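# Drive a feeder screw into the red-taped housing hole

## Task

Take a screw from the screw feeder and turn it into the hole at the housing corner that carries red tape until the screwdriver motor halts on its own (a result shows stopped_at_torque=1). The other three holes must stay empty; any screw tip remaining in one of them means failure. Once tight, do not turn or shift that screw again, and raise the screwdriver well clear above its head. If a screw was pressed in rather than turned in, unscrew it completely and drive it again. Finish by releasing the screw and moving the tool away.

## Robot and tools

Robot: one UR3e arm (a single arm, so every command is one row) carrying a powered screwdriver. The tool point, reported as end_effector_position, is the tip of the hex key when unloaded; the key points along the tool point's +z axis and can be pressed back up to 12 mm. A flat block juts about 9 cm from the last joint's axis toward the screwdriver's -y and rotates with it, so watch its clearance. A thin vacuum sleeve around the key can hold a screw.

Scene frame: origin on the table top under the arm base, +z up, +y to the left when facing +x. Positions are metres, orientations are quaternions written w first. The arm base may be slightly tilted, and the printed tool position can be a little off, more so at long reach. Joint ranges (rad): shoulder pan -3.142 to 3.142, elbow 0.000 to 3.142, the others -6.283 to 6.283.

execute_actions: argument actions is a list holding zero or one item. An empty list just reports the state. An action item is {"rows": [...], "steps": n} with 1 to 15 rows and steps up to 15 (default 15, each step 1/30 s); one row is used per step and the final row repeats. A wait item is {"steps": n} with n up to 300, counted from the previous result so your reply time is included. Optional pictures (boolean) toggles camera images.

A row is 10 numbers: x, y, z, qw, qx, qy, qz, spindle, torque_limit, sleeve_vacuum. The first seven are an absolute pose for the tool point in the scene frame, not an offset. Resend the intended quaternion every row rather than copying a drifted reported one. A row is refused (nothing sent) if it lies more than 0.6 m from the last reported position along any tool-point axis. Each control step the command is also clipped to within 100 mm and 16 degrees of the measured pose, and motion trails the command by about 0.17 s; after a long command, read the pose in the result and send the remainder. Position takes priority over orientation if both cannot be met.

The last three numbers each lie in [-1, 1]. spindle: +1 spins the key clockwise at 500 rpm (drives in), -1 the reverse at the same rate, with 0.5 s to reach speed; the value persists between calls, so end an action with 0 to stop it, since the arm does not track a turning screw by itself. torque_limit maps linearly from 0.3 N m at -1 to 1.2 N m at +1. sleeve_vacuum above 0.01 holds a screw; anything else releases it. torque_limit and sleeve_vacuum also persist.

move: target is one 10-number row as above (absolute pose). speed is m/s, 0.002 to 0.5, default 0.25; rotation is capped at twice that in rad/s. The straight path lasts 0.5 to 10 s and ignores obstacles. Optional stop_force (N, 5 to 24, not usable in the first 0.2 s) ends the path when the wrist sensor feels that much extra resistance along the line to target, then backs off two steps; use it only with slow speed and non-rotating moves, and omit it when leaving a surface you press on. The result adds a move: line (done, contact, held, off_target, moving, fault) plus limits (paced = pose clipped, held = some steps blocked) and distance to target.

wait: seconds from 0 to 10. zoom_image: camera cam_low (672x504) or cam_wrist (616x616), region [x0, y0, x1, y1] in pixels from the top-left, at most 504 by 504. read_manual: only licence text. finished_scene: pass the current scene number; it cannot be undone and reports success.

Screwing: place the tool point on the screw axis about 2 mm below the head top and rotate slowly with spindle between -0.2 and 0.2; negative seats the key without advancing, positive seats and drives. While driving, lower the arm 0.7 mm per turn. The motor halts at 95% of torque_limit (head seated or thread jammed), setting stopped_at_torque=1; it will only restart after spindle has been 0 or negative for 0.5 s. Reversing never stops automatically; raise torque_limit if turns stops falling. screw_detected=1 means sleeve_vacuum_kpa exceeds 30, i.e. a head seals the sleeve. turns is the cumulative key rotation, clockwise positive.

Results: pose and velocities in the scene frame, joint positions and torques (noisy, offset), and wrist force/torque in the tool's own axes (offset up to about 3.5 N, noise about 1.4 N, saturates near 30 N; no reading at start is normal). Hand target appears when nothing is pending. pose unreachable and HELD mean the clearance check altered or blocked the command.

Avoid: exceeding joint load limits (shoulder 46.9, elbow 24.3, wrists 7.83 N m) or 150 N external force, either of which freezes the arm for 10 s; the arm is stiff, so aim only slightly past contact and go slow. Motors warn at 70 °C and lock at 85 °C. Do not knock or drop anything off the table, and expect loose items to be nudged occasionally. Keep motion smooth and quick.

Each tool is called after "Emit:" by a JSON object that holds its "api" and its "payload", one argument or row to a line.

## Session

Emit:
{"api": "move", "payload": {
  "target": [0.3,-0.05,0.25,0,0.7071,0.7071,0,0,0,0]
}}

Scene clock: 1.80 s of 5600.00 s.
end_effector_position=(+0.2999, -0.0499, +0.2497) sleeve_vacuum_kpa=0 screw_detected=0 stopped_at_torque=0 turns=0.00 end_effector_quat_wxyz=(-0.001, +0.707, +0.707, +0.001) end_effector_velocity=(-0.001, -0.001, +0.000) end_effector_angular_velocity=(-0.016, -0.009, +0.000)
Joint positions: [-0.363 -2.204  1.389 -1.248 -1.848 -0.412]
Joint velocities: [ 0.048 -0.005  0.019 -0.017 -0.034  0.039]
Joint torques (N m, as the arm reports them, + toward a larger angle): [  6.57 -11.7  -10.    -2.79  -0.25   0.74]
Wrist force (N, on the end effector, along its own x y z axes, offset not removed): [0.4 -2.4 -1.3]
Wrist torque (N m, same axes, about the end effector's origin, offset not removed): [-0.61 -0.16 0.17]
Hand target: +0.300, -0.050, +0.250; -0.000, +0.707, +0.707, +0.000
Off the commanded pose: 0.000 m, 0 deg.
move: done

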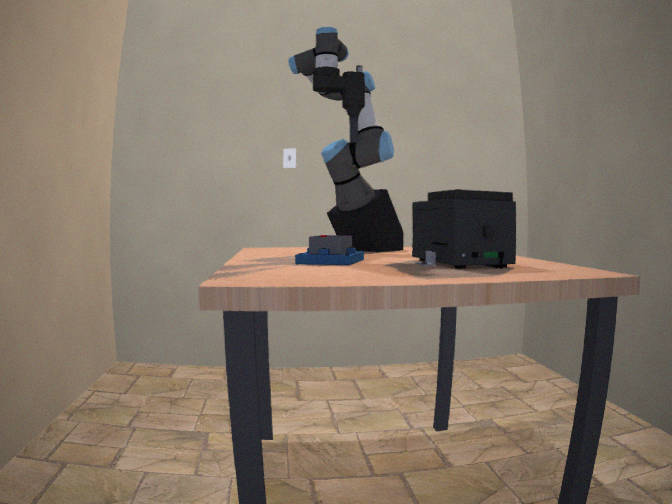

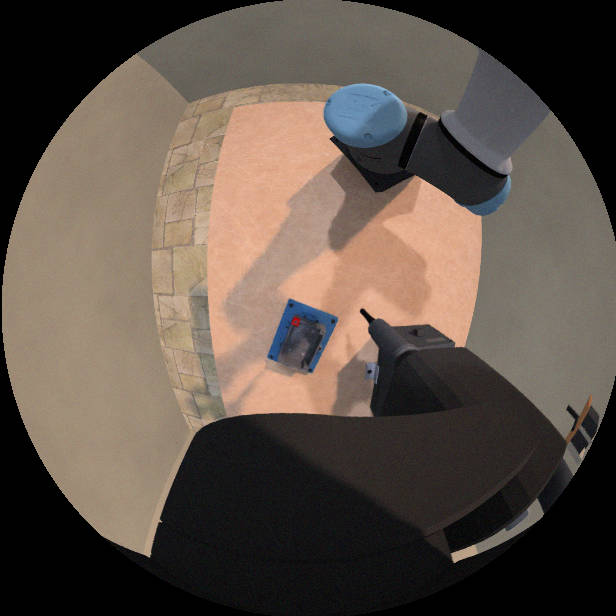

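Emit:
{"api": "move", "payload": {
  "target": [0.38,0.18,0.2,0,0.7071,0.7071,0,0,0,0]
}}

Emit:
{"api": "zoom_image", "payload": {
  "camera": "cam_wrist",
  "region": [270,240,470,400]
}}

Scene clock: 7.00 s of 5600.00 s.
end_effector_position=(+0.3793, +0.1794, +0.2001) sleeve_vacuum_kpa=0 screw_detected=0 stopped_at_torque=0 turns=0.00 end_effector_quat_wxyz=(-0.000, +0.707, +0.707, +0.001) end_effector_velocity=(+0.001, +0.001, -0.000) end_effector_angular_velocity=(-0.017, +0.015, +0.001)
Joint positions: [ 0.529 -1.369  1.202 -1.49  -2.126  0.525]
Joint velocities: [ 0.009  0.048 -0.074  0.057 -0.008  0.023]
Joint torques (N m, as the arm reports them, + toward a larger angle): [ 11.92 -12.71 -14.58  -1.32  -0.28   0.67]
Wrist force (N, on the end effector, along its own x y z axes, offset not removed): [-1.8 -1.8 -2.7]
Wrist torque (N m, same axes, about the end effector's origin, offset not removed): [-0.71 0.35 0.28]
Hand target: +0.380, +0.180, +0.200; -0.000, +0.707, +0.707, -0.000
Off the commanded pose: 0.001 m, 0 deg.
After step 90, 0.37 s passed at rest.
move: done

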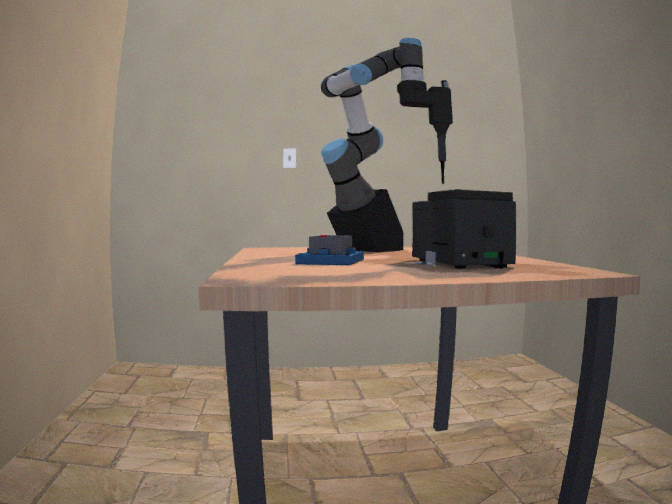

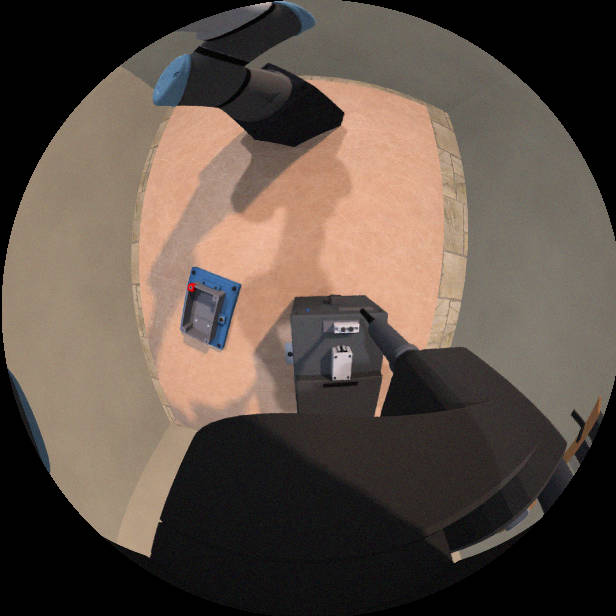

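Region (270, 240, 470, 400) of cam_wrist's 616x616 image, scaled by 2.520, with more detail than that image has; it fills the top 403 rows of this view, and the rest is white.

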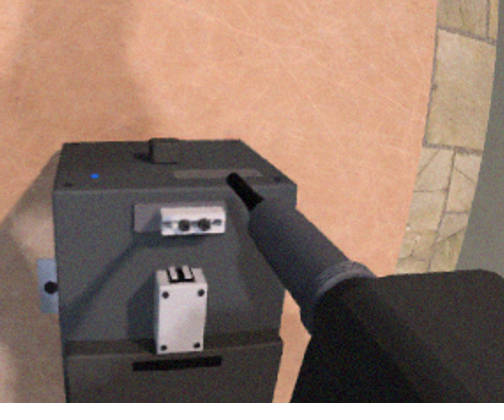

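Emit:
{"api": "move", "payload": {
  "target": [0.419,0.159,0.175,0,0.7071,0.7071,0,0,0,0],
  "speed": 0.05
}}

Emit:
{"api": "zoom_image", "payload": {
  "camera": "cam_wrist",
  "region": [320,270,420,350]
}}

Scene clock: 14.63 s of 5600.00 s.
end_effector_position=(+0.4187, +0.1592, +0.1753) sleeve_vacuum_kpa=0 screw_detected=0 stopped_at_torque=0 turns=0.00 end_effector_quat_wxyz=(+0.000, +0.707, +0.707, +0.000) end_effector_velocity=(+0.002, -0.001, -0.002) end_effector_angular_velocity=(+0.000, +0.002, +0.001)
Joint positions: [ 0.406 -1.32   1.166 -1.575 -2.112  0.384]
Joint velocities: [-0.008  0.005 -0.003 -0.005  0.002 -0.009]
Joint torques (N m, as the arm reports them, + toward a larger angle): [  8.94 -14.13 -14.41  -2.99   1.9   -0.61]
Wrist force (N, on the end effector, along its own x y z axes, offset not removed): [-3.0 -4.1 1.4]
Wrist torque (N m, same axes, about the end effector's origin, offset not removed): [-1.20 1.14 0.21]
Hand target: +0.419, +0.159, +0.175; -0.000, +0.707, +0.707, +0.000
Off the commanded pose: 0.000 m, 0 deg.
After step 90, 3.17 s passed at rest.
move: done

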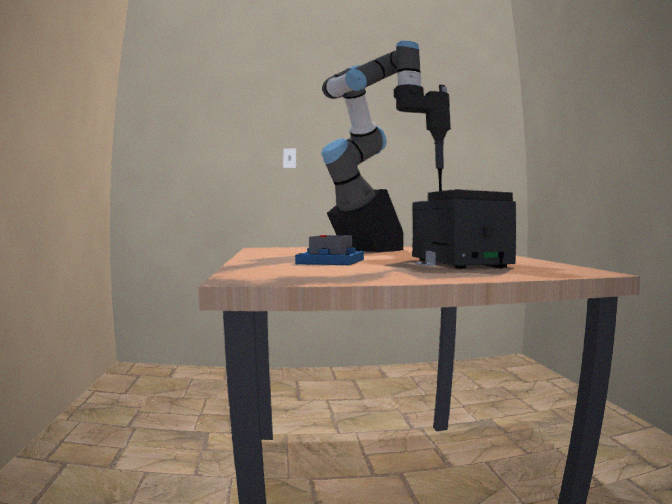

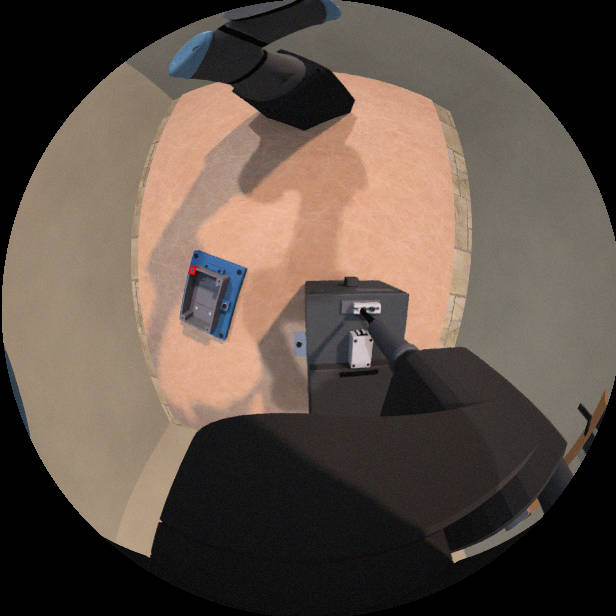

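Region (320, 270, 420, 350) of cam_wrist's 616x616 image, scaled by 5.040, with more detail than that image has; it fills the top 403 rows of this view, and the rest is white.

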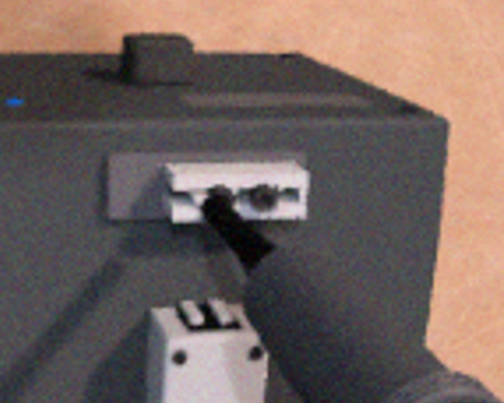

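Emit:
{"api": "move", "payload": {
  "target": [0.4184,0.1645,0.173,0,0.7071,0.7071,0,0,0,1],
  "speed": 0.01
}}

Emit:
{"api": "move", "payload": {
  "target": [0.4184,0.1645,0.166,0,0.7071,0.7071,0,-0.1,0,1],
  "speed": 0.003,
  "stop_force": 8
}}

Emit:
{"api": "zoom_image", "payload": {
  "camera": "cam_wrist",
  "region": [340,290,390,330]
}}

Scene clock: 22.40 s of 5600.00 s.
end_effector_position=(+0.4184, +0.1641, +0.1731) sleeve_vacuum_kpa=14 screw_detected=0 stopped_at_torque=0 turns=0.00 end_effector_quat_wxyz=(-0.000, +0.707, +0.707, +0.000) end_effector_velocity=(-0.001, +0.003, -0.002) end_effector_angular_velocity=(-0.001, +0.002, -0.000)
Joint positions: [ 0.414 -1.308  1.167 -1.583 -2.113  0.393]
Joint velocities: [ 0.005  0.008  0.001 -0.004 -0.001  0.007]
Joint torques (N m, as the arm reports them, + toward a larger angle): [ 12.99 -13.57  -9.78  -3.18  -0.15   0.72]
Wrist force (N, on the end effector, along its own x y z axes, offset not removed): [-0.8 -1.3 -0.1]
Wrist torque (N m, same axes, about the end effector's origin, offset not removed): [-0.46 0.12 0.08]
Hand target: +0.418, +0.164, +0.173; -0.000, +0.707, +0.707, -0.000
Off the commanded pose: 0.000 m, 0 deg.
After step 90, 3.97 s passed at rest.
move: done

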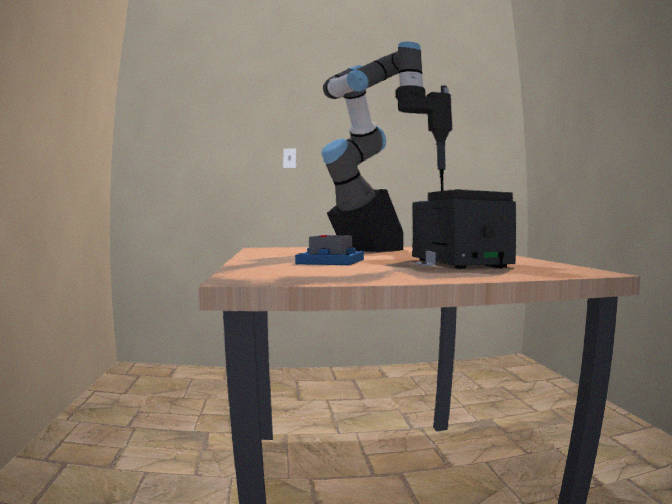

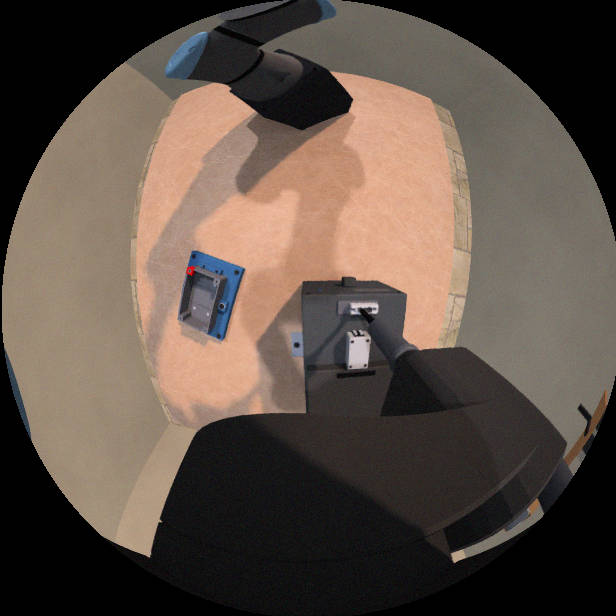

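Scene clock: 25.00 s of 5600.00 s.
end_effector_position=(+0.4184, +0.1645, +0.1661) sleeve_vacuum_kpa=14 screw_detected=0 stopped_at_torque=0 turns=-2.16 end_effector_quat_wxyz=(-0.000, +0.707, +0.707, -0.000) end_effector_velocity=(+0.000, -0.000, -0.001) end_effector_angular_velocity=(+0.000, -0.001, -0.001)
Joint positions: [ 0.405 -1.312  1.203 -1.621 -2.112  0.382]
Joint velocities: [-0.001 -0.002  0.005 -0.005  0.    -0.   ]
Joint torques (N m, as the arm reports them, + toward a larger angle): [  7.13 -17.83  -8.31  -2.56   1.37  -0.72]
Wrist force (N, on the end effector, along its own x y z axes, offset not removed): [1.3 -0.7 -7.0]
Wrist torque (N m, same axes, about the end effector's origin, offset not removed): [-0.38 -0.48 0.21]
Hand target: +0.418, +0.165, +0.166; -0.000, +0.707, +0.707, +0.000
Off the commanded pose: 0.000 m, 0 deg.
move: done

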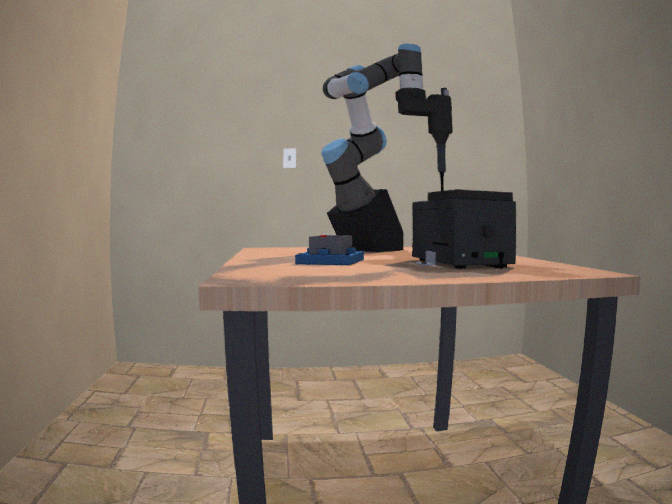

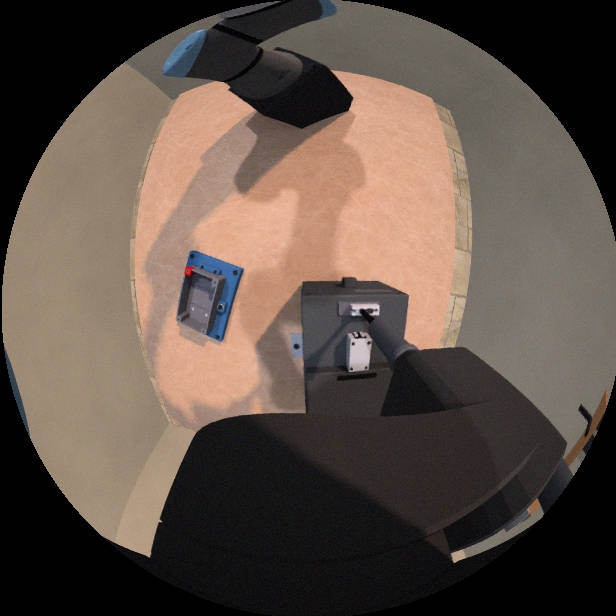

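Region (340, 290, 390, 330) of cam_wrist's 616x616 image, scaled by 10.080, with more detail than that image has; it fills the top 403 rows of this view, and the rest is white.

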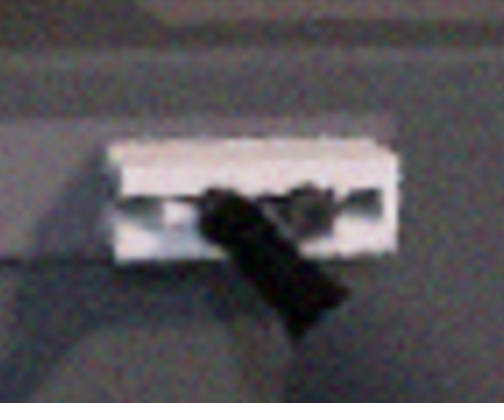

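Emit:
{"api": "move", "payload": {
  "target": [0.4192,0.1630,0.166,0,0.7071,0.7071,0,-0.1,0,1],
  "speed": 0.002,
  "stop_force": 5
}}

Emit:
{"api": "zoom_image", "payload": {
  "camera": "cam_wrist",
  "region": [340,290,390,330]
}}

Scene clock: 32.63 s of 5600.00 s.
end_effector_position=(+0.4191, +0.1633, +0.1660) sleeve_vacuum_kpa=40 screw_detected=1 stopped_at_torque=0 turns=-8.52 end_effector_quat_wxyz=(-0.000, +0.707, +0.707, +0.000) end_effector_velocity=(+0.001, +0.001, +0.001) end_effector_angular_velocity=(+0.002, -0.003, -0.002)
Joint positions: [ 0.402 -1.314  1.203 -1.621 -2.111  0.378]
Joint velocities: [ 0.003 -0.001 -0.    -0.002  0.     0.003]
Joint torques (N m, as the arm reports them, + toward a larger angle): [  9.49 -15.34 -11.58  -0.81  -1.26   0.6 ]
Wrist force (N, on the end effector, along its own x y z axes, offset not removed): [5.8 -2.2 -3.2]
Wrist torque (N m, same axes, about the end effector's origin, offset not removed): [-0.58 0.06 0.17]
Hand target: +0.419, +0.163, +0.166; -0.000, +0.707, +0.707, +0.000
Off the commanded pose: 0.000 m, 0 deg.
move: contact

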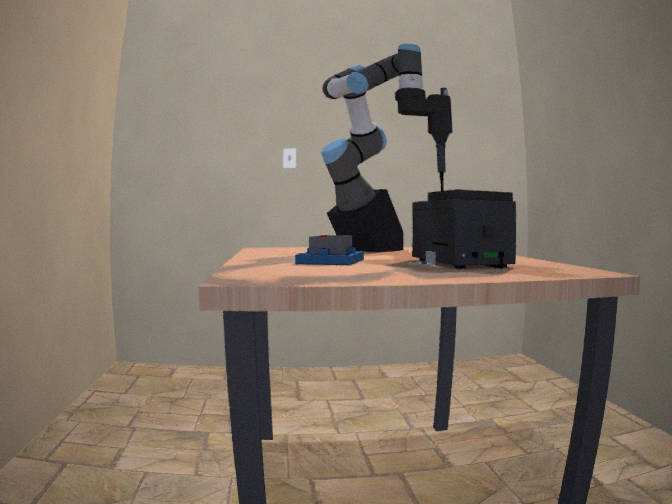

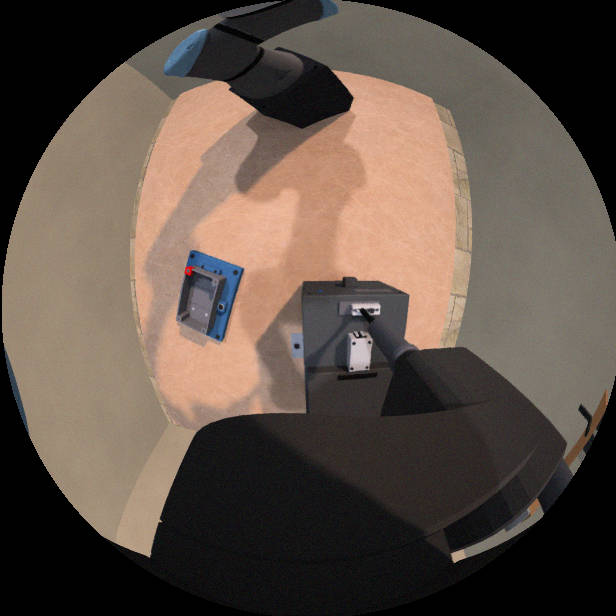

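Region (340, 290, 390, 330) of cam_wrist's 616x616 image, scaled by 10.080, with more detail than that image has; it fills the top 403 rows of this view, and the rest is white.

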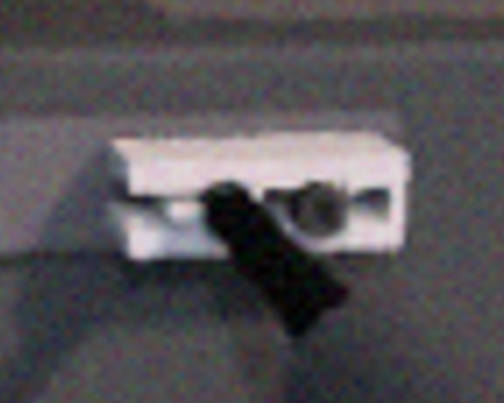

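Emit:
{"api": "move", "payload": {
  "target": [0.419,0.164,0.21,0,0.7071,0.7071,0,0,0,1],
  "speed": 0.03
}}

Emit:
{"api": "move", "payload": {
  "target": [0.37,-0.05,0.2,0,0.7071,0.7071,0,0,0,1],
  "speed": 0.15
}}

Emit:
{"api": "move", "payload": {
  "target": [0.37,-0.148,0.115,0,0.7071,0.7071,0,0,0,1],
  "speed": 0.1
}}

Emit:
{"api": "zoom_image", "payload": {
  "camera": "cam_wrist",
  "region": [320,270,420,350]
}}

Scene clock: 41.83 s of 5600.00 s.
end_effector_position=(+0.4189, +0.1639, +0.2096) sleeve_vacuum_kpa=39 screw_detected=1 stopped_at_torque=0 turns=-14.62 end_effector_quat_wxyz=(+0.000, +0.707, +0.707, +0.000) end_effector_velocity=(+0.000, +0.000, +0.002) end_effector_angular_velocity=(-0.002, +0.003, +0.000)
Joint positions: [ 0.466 -1.261  0.942 -1.375 -2.12   0.453]
Joint velocities: [ 0.005  0.014 -0.032  0.025 -0.001  0.007]
Joint torques (N m, as the arm reports them, + toward a larger angle): [ 13.53 -14.6  -13.88  -1.17  -0.23   0.87]
Wrist force (N, on the end effector, along its own x y z axes, offset not removed): [-0.9 -1.9 -1.1]
Wrist torque (N m, same axes, about the end effector's origin, offset not removed): [-0.50 0.26 0.08]
Hand target: +0.419, +0.164, +0.210; +0.000, +0.707, +0.707, +0.000
Off the commanded pose: 0.000 m, 0 deg.
move: done

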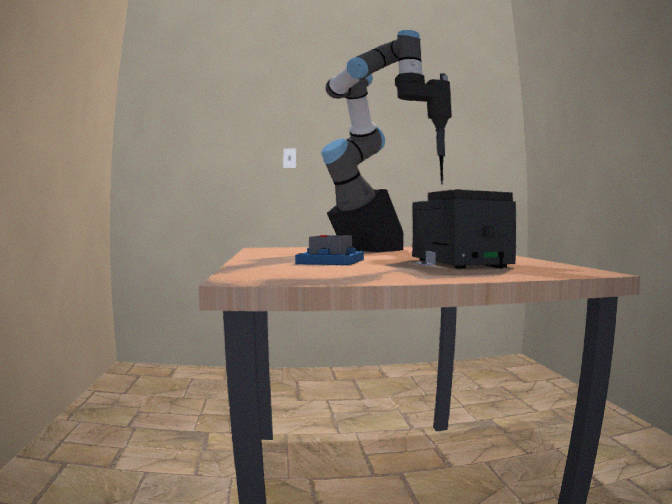

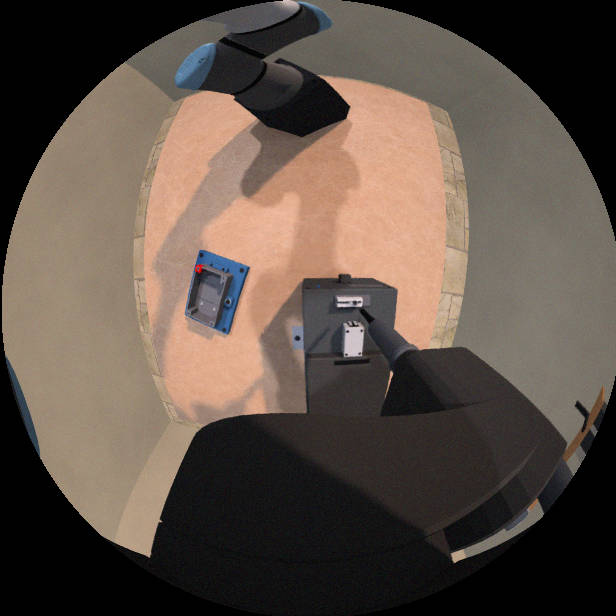

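Scene clock: 43.93 s of 5600.00 s.
end_effector_position=(+0.3705, -0.0492, +0.2000) sleeve_vacuum_kpa=39 screw_detected=1 stopped_at_torque=0 turns=-14.62 end_effector_quat_wxyz=(+0.001, +0.707, +0.707, -0.001) end_effector_velocity=(-0.001, -0.003, -0.000) end_effector_angular_velocity=(+0.015, -0.007, +0.000)
Joint positions: [-0.269 -1.939  1.414 -1.514 -1.896 -0.325]
Joint velocities: [-0.053 -0.025  0.012 -0.004  0.04  -0.051]
Joint torques (N m, as the arm reports them, + toward a larger angle): [  4.16 -16.35 -10.53  -2.86   1.82  -0.73]
Wrist force (N, on the end effector, along its own x y z axes, offset not removed): [0.3 -1.4 -0.6]
Wrist torque (N m, same axes, about the end effector's origin, offset not removed): [-0.44 0.02 0.16]
Hand target: +0.370, -0.050, +0.200; +0.000, +0.707, +0.707, +0.000
Off the commanded pose: 0.001 m, 0 deg.
move: done

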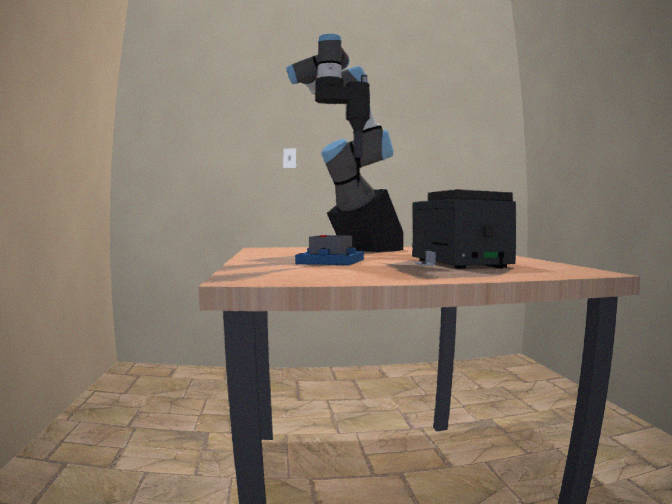

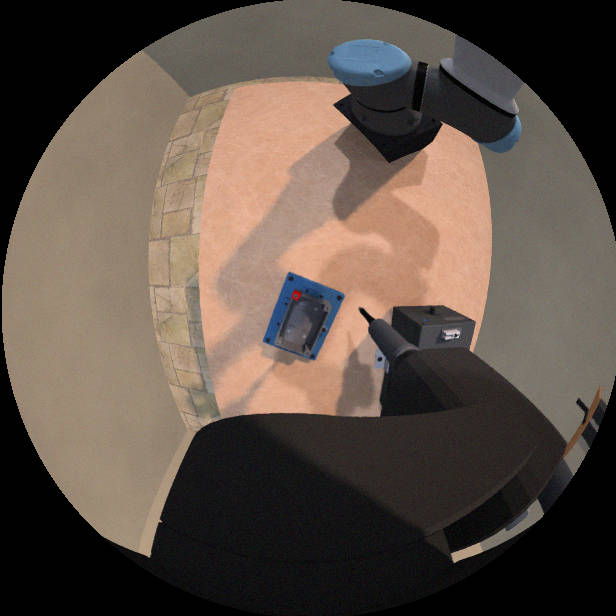

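Scene clock: 45.80 s of 5600.00 s.
end_effector_position=(+0.3704, -0.1476, +0.1153) sleeve_vacuum_kpa=39 screw_detected=1 stopped_at_torque=0 turns=-14.62 end_effector_quat_wxyz=(+0.000, +0.707, +0.707, -0.000) end_effector_velocity=(+0.000, -0.002, -0.003) end_effector_angular_velocity=(+0.003, -0.003, +0.001)
Joint positions: [-0.826 -1.956  1.618 -1.794 -1.615 -0.816]
Joint velocities: [-0.017  0.001  0.006 -0.007  0.014 -0.016]
Joint torques (N m, as the arm reports them, + toward a larger angle): [  3.83 -12.05 -10.69  -2.64   1.67  -0.61]
Wrist force (N, on the end effector, along its own x y z axes, offset not removed): [-1.3 -2.4 0.2]
Wrist torque (N m, same axes, about the end effector's origin, offset not removed): [-0.74 0.30 0.23]
Hand target: +0.370, -0.148, +0.115; +0.000, +0.707, +0.707, +0.000
Off the commanded pose: 0.001 m, 0 deg.
move: done

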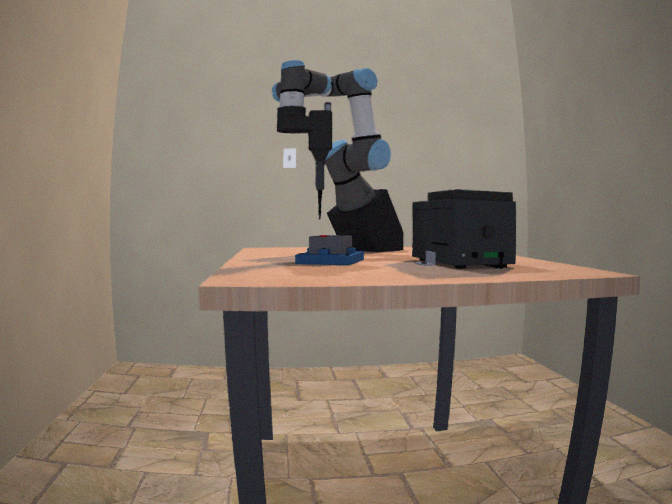

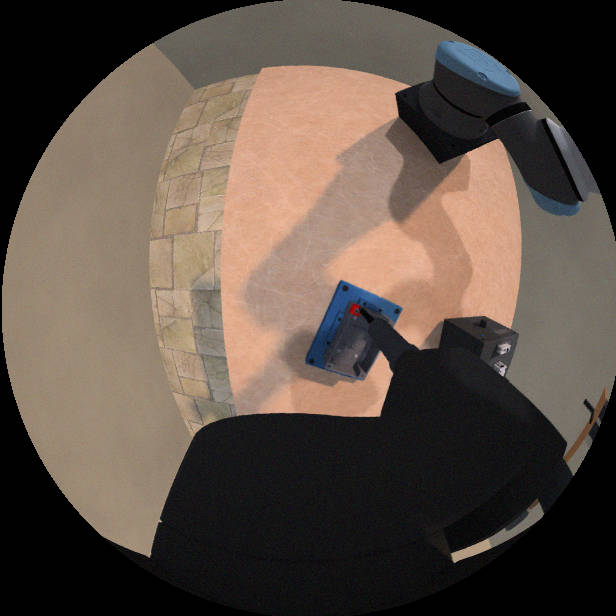

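Region (320, 270, 420, 350) of cam_wrist's 616x616 image, scaled by 5.040, with more detail than that image has; it fills the top 403 rows of this view, and the rest is white.

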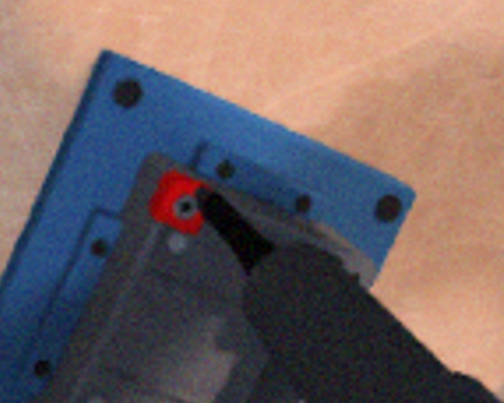

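Emit:
{"api": "move", "payload": {
  "target": [0.385,-0.140,0.085,0,0.7071,0.7071,0,0,0,1],
  "speed": 0.03
}}

Emit:
{"api": "zoom_image", "payload": {
  "camera": "cam_wrist",
  "region": [335,285,385,325]
}}

Emit:
{"api": "zoom_image", "payload": {
  "camera": "cam_low",
  "region": [290,200,370,260]
}}

Scene clock: 52.97 s of 5600.00 s.
end_effector_position=(+0.3848, -0.1401, +0.0853) sleeve_vacuum_kpa=39 screw_detected=1 stopped_at_torque=0 turns=-14.62 end_effector_quat_wxyz=(-0.000, +0.707, +0.707, +0.000) end_effector_velocity=(+0.001, +0.001, -0.003) end_effector_angular_velocity=(+0.000, +0.001, +0.000)
Joint positions: [-0.756 -1.863  1.675 -1.939 -1.651 -0.758]
Joint velocities: [ 0.006  0.009  0.004 -0.012 -0.004  0.005]
Joint torques (N m, as the arm reports them, + toward a larger angle): [  8.84 -13.35 -10.14  -2.59  -0.45   0.68]
Wrist force (N, on the end effector, along its own x y z axes, offset not removed): [-0.6 -1.3 0.9]
Wrist torque (N m, same axes, about the end effector's origin, offset not removed): [-0.43 0.31 0.21]
Hand target: +0.385, -0.140, +0.085; -0.000, +0.707, +0.707, -0.000
Off the commanded pose: 0.000 m, 0 deg.
After step 90, 2.63 s passed at rest.
move: done

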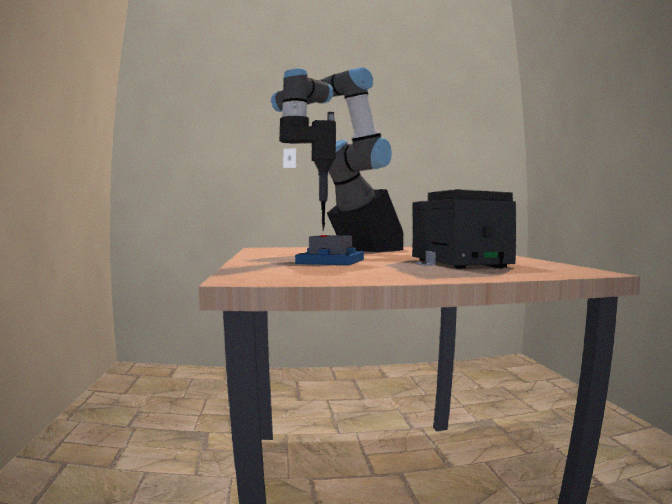

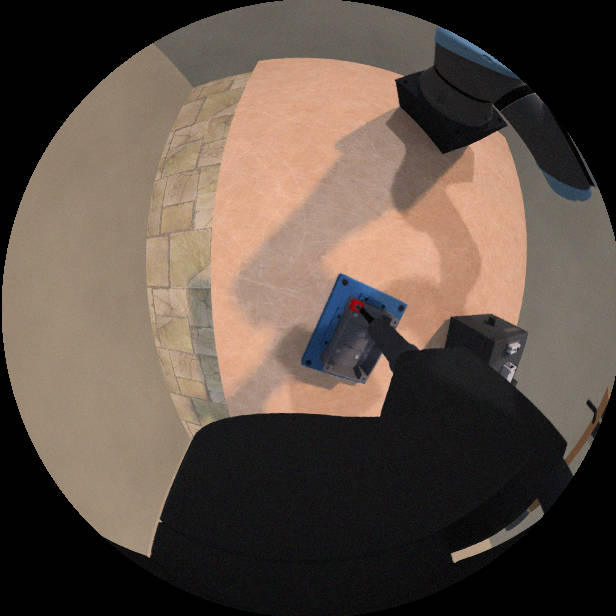

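Region (335, 285, 385, 325) of cam_wrist's 616x616 image, scaled by 10.080, with more detail than that image has; it fills the top 403 rows of this view, and the rest is white.

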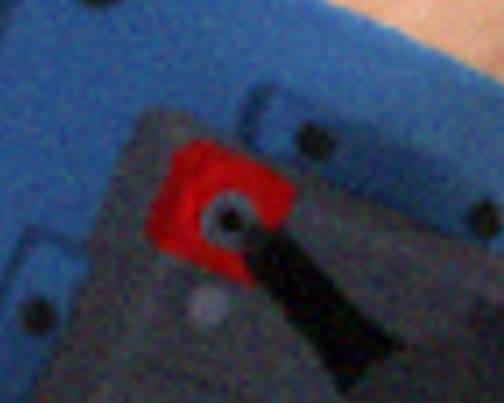

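Region (290, 200, 370, 260) of cam_low's 672x504 image, scaled by 6.300, with more detail than that image has; it fills the top 378 rows of this view, and the rest is white.

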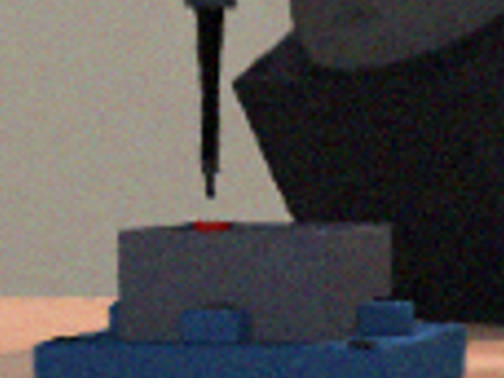

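Gap ~11 mm. Lower and recheck.

Emit:
{"api": "move", "payload": {
  "target": [0.385,-0.1395,0.077,0,0.7071,0.7071,0,0,0,1],
  "speed": 0.01
}}

Emit:
{"api": "zoom_image", "payload": {
  "camera": "cam_wrist",
  "region": [335,285,385,325]
}}

Emit:
{"api": "zoom_image", "payload": {
  "camera": "cam_low",
  "region": [290,200,370,260]
}}

Scene clock: 59.03 s of 5600.00 s.
end_effector_position=(+0.3850, -0.1395, +0.0774) sleeve_vacuum_kpa=39 screw_detected=1 stopped_at_torque=0 turns=-14.62 end_effector_quat_wxyz=(-0.000, +0.707, +0.707, -0.000) end_effector_velocity=(+0.000, +0.000, -0.003) end_effector_angular_velocity=(-0.001, -0.001, +0.000)
Joint positions: [-0.757 -1.852  1.7   -1.976 -1.651 -0.758]
Joint velocities: [-0.001  0.004  0.011 -0.015  0.    -0.001]
Joint torques (N m, as the arm reports them, + toward a larger angle): [  4.04 -12.92 -10.12  -2.57   1.6   -0.69]
Wrist force (N, on the end effector, along its own x y z axes, offset not removed): [-1.7 -2.7 -1.5]
Wrist torque (N m, same axes, about the end effector's origin, offset not removed): [-0.84 0.40 0.25]
Hand target: +0.385, -0.139, +0.077; -0.000, +0.707, +0.707, -0.000
Off the commanded pose: 0.000 m, 0 deg.
After step 90, 2.03 s passed at rest.
move: done

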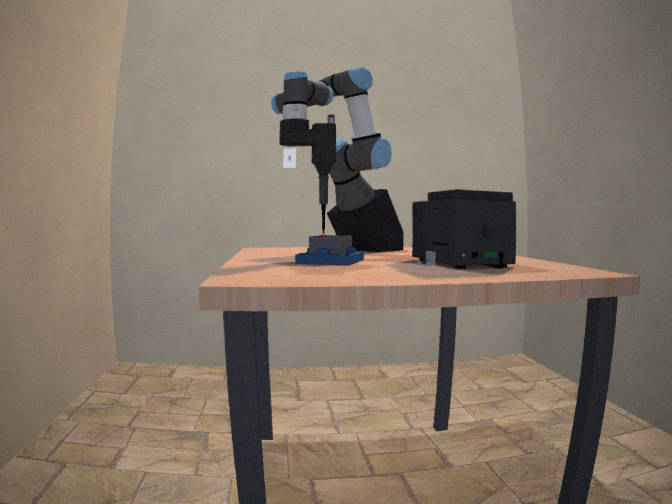

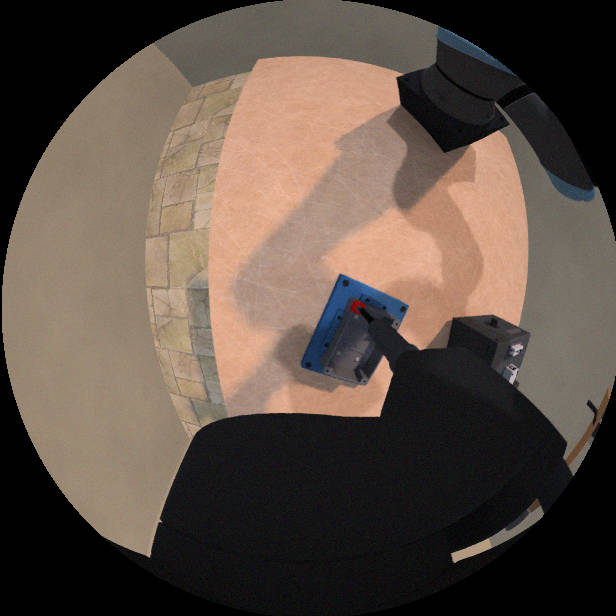

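Region (335, 285, 385, 325) of cam_wrist's 616x616 image, scaled by 10.080, with more detail than that image has; it fills the top 403 rows of this view, and the rest is white.

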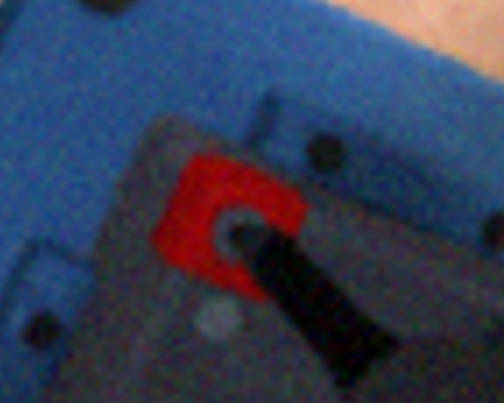

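Region (290, 200, 370, 260) of cam_low's 672x504 image, scaled by 6.300, with more detail than that image has; it fills the top 378 rows of this view, and the rest is white.

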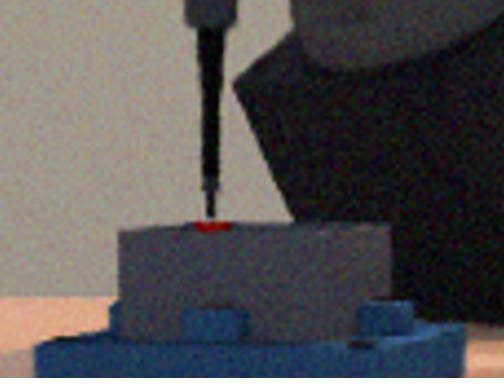

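Emit:
{"api": "move", "payload": {
  "target": [0.3862,-0.1392,0.0755,0,0.7071,0.7071,0,0,0,1],
  "speed": 0.004
}}

Emit:
{"api": "move", "payload": {
  "target": [0.3862,-0.1392,0.068,0,0.7071,0.7071,0,0.3,0,1],
  "speed": 0.002
}}

Emit:
{"api": "zoom_image", "payload": {
  "camera": "cam_wrist",
  "region": [335,285,385,325]
}}

Scene clock: 68.90 s of 5600.00 s.
end_effector_position=(+0.3861, -0.1392, +0.0756) sleeve_vacuum_kpa=39 screw_detected=1 stopped_at_torque=0 turns=-14.62 end_effector_quat_wxyz=(-0.000, +0.707, +0.707, +0.000) end_effector_velocity=(+0.001, +0.000, -0.001) end_effector_angular_velocity=(+0.000, -0.000, +0.003)
Joint positions: [-0.753 -1.845  1.701 -1.984 -1.653 -0.755]
Joint velocities: [ 0.003  0.004 -0.001 -0.003 -0.001  0.   ]
Joint torques (N m, as the arm reports them, + toward a larger angle): [  8.48 -12.38 -14.36  -2.73  -0.33   0.64]
Wrist force (N, on the end effector, along its own x y z axes, offset not removed): [-0.7 -1.3 -1.5]
Wrist torque (N m, same axes, about the end effector's origin, offset not removed): [-0.55 0.15 0.10]
Hand target: +0.386, -0.139, +0.076; -0.000, +0.707, +0.707, +0.000
Off the commanded pose: 0.000 m, 0 deg.
After step 90, 6.17 s passed at rest.
move: done

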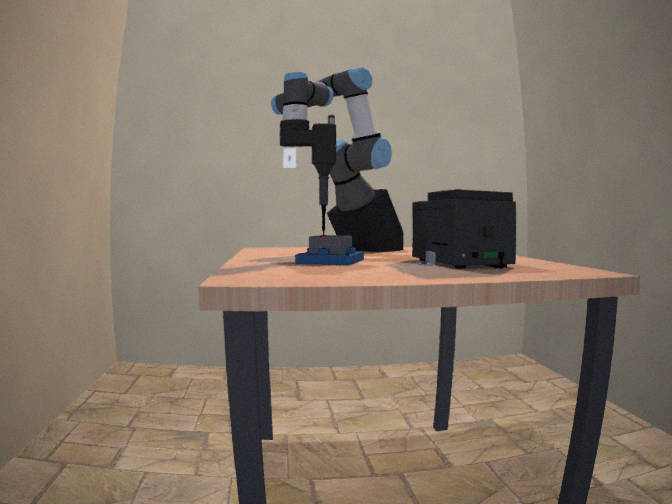

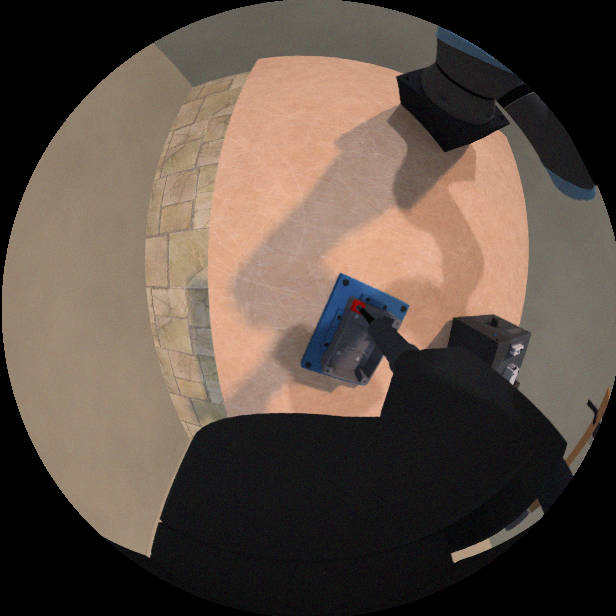

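Scene clock: 72.93 s of 5600.00 s.
end_effector_position=(+0.3862, -0.1392, +0.0681) sleeve_vacuum_kpa=39 screw_detected=1 stopped_at_torque=0 turns=-4.69 end_effector_quat_wxyz=(-0.000, +0.707, +0.707, +0.000) end_effector_velocity=(-0.000, +0.001, -0.001) end_effector_angular_velocity=(+0.002, +0.001, -0.000)
Joint positions: [-0.755 -1.833  1.723 -2.018 -1.652 -0.757]
Joint velocities: [-0.     0.002  0.003 -0.003  0.     0.001]
Joint torques (N m, as the arm reports them, + toward a larger angle): [  3.25 -10.81  -8.48  -2.63   1.33  -0.54]
Wrist force (N, on the end effector, along its own x y z axes, offset not removed): [1.0 -3.2 -5.5]
Wrist torque (N m, same axes, about the end effector's origin, offset not removed): [-0.66 0.00 0.36]
Hand target: +0.386, -0.139, +0.068; -0.000, +0.707, +0.707, +0.000
Off the commanded pose: 0.000 m, 0 deg.
move: done

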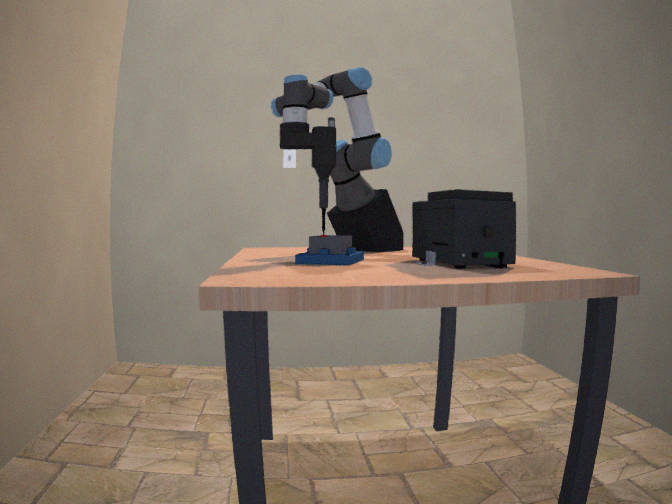

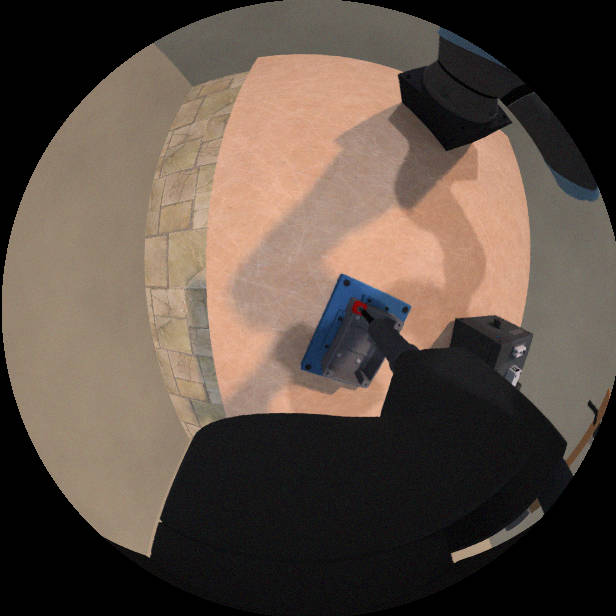

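Region (335, 285, 385, 325) of cam_wrist's 616x616 image, scaled by 10.080, with more detail than that image has; it fills the top 403 rows of this view, and the rest is white.

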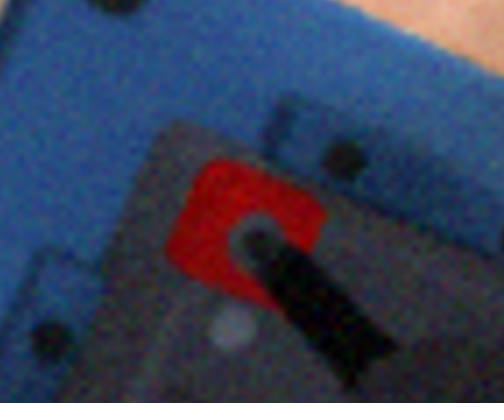

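Emit:
{"api": "move", "payload": {
  "target": [0.3862,-0.1392,0.0655,0,0.7071,0.7071,0,0.3,0,1],
  "speed": 0.003,
  "stop_force": 8
}}

Emit:
{"api": "zoom_image", "payload": {
  "camera": "cam_low",
  "region": [290,200,370,260]
}}

Scene clock: 80.27 s of 5600.00 s.
end_effector_position=(+0.3862, -0.1392, +0.0656) sleeve_vacuum_kpa=39 screw_detected=1 stopped_at_torque=0 turns=13.64 end_effector_quat_wxyz=(-0.000, +0.707, +0.707, -0.000) end_effector_velocity=(+0.000, -0.000, -0.001) end_effector_angular_velocity=(+0.000, +0.000, +0.001)
Joint positions: [-0.756 -1.829  1.73  -2.029 -1.651 -0.758]
Joint velocities: [-0.001  0.003  0.002 -0.005  0.    -0.001]
Joint torques (N m, as the arm reports them, + toward a larger angle): [  2.97 -10.62  -8.19  -2.74   1.35  -0.54]
Wrist force (N, on the end effector, along its own x y z axes, offset not removed): [-2.6 -3.8 -10.8]
Wrist torque (N m, same axes, about the end effector's origin, offset not removed): [-0.82 0.74 0.13]
Hand target: +0.386, -0.139, +0.066; -0.000, +0.707, +0.707, -0.000
Off the commanded pose: 0.000 m, 0 deg.
move: done

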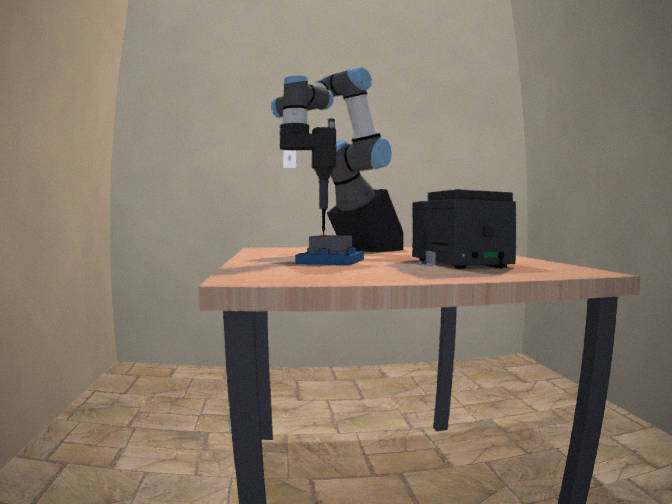

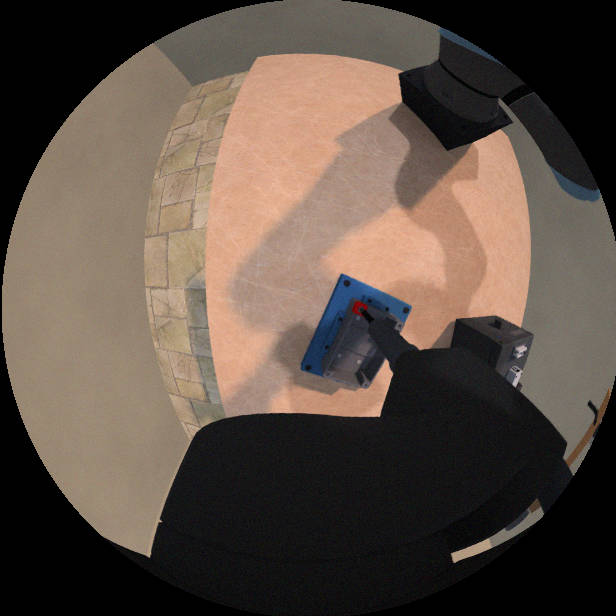

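Region (290, 200, 370, 260) of cam_low's 672x504 image, scaled by 6.300, with more detail than that image has; it fills the top 378 rows of this view, and the rest is white.

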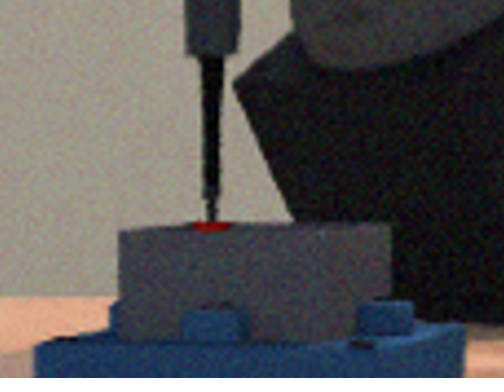

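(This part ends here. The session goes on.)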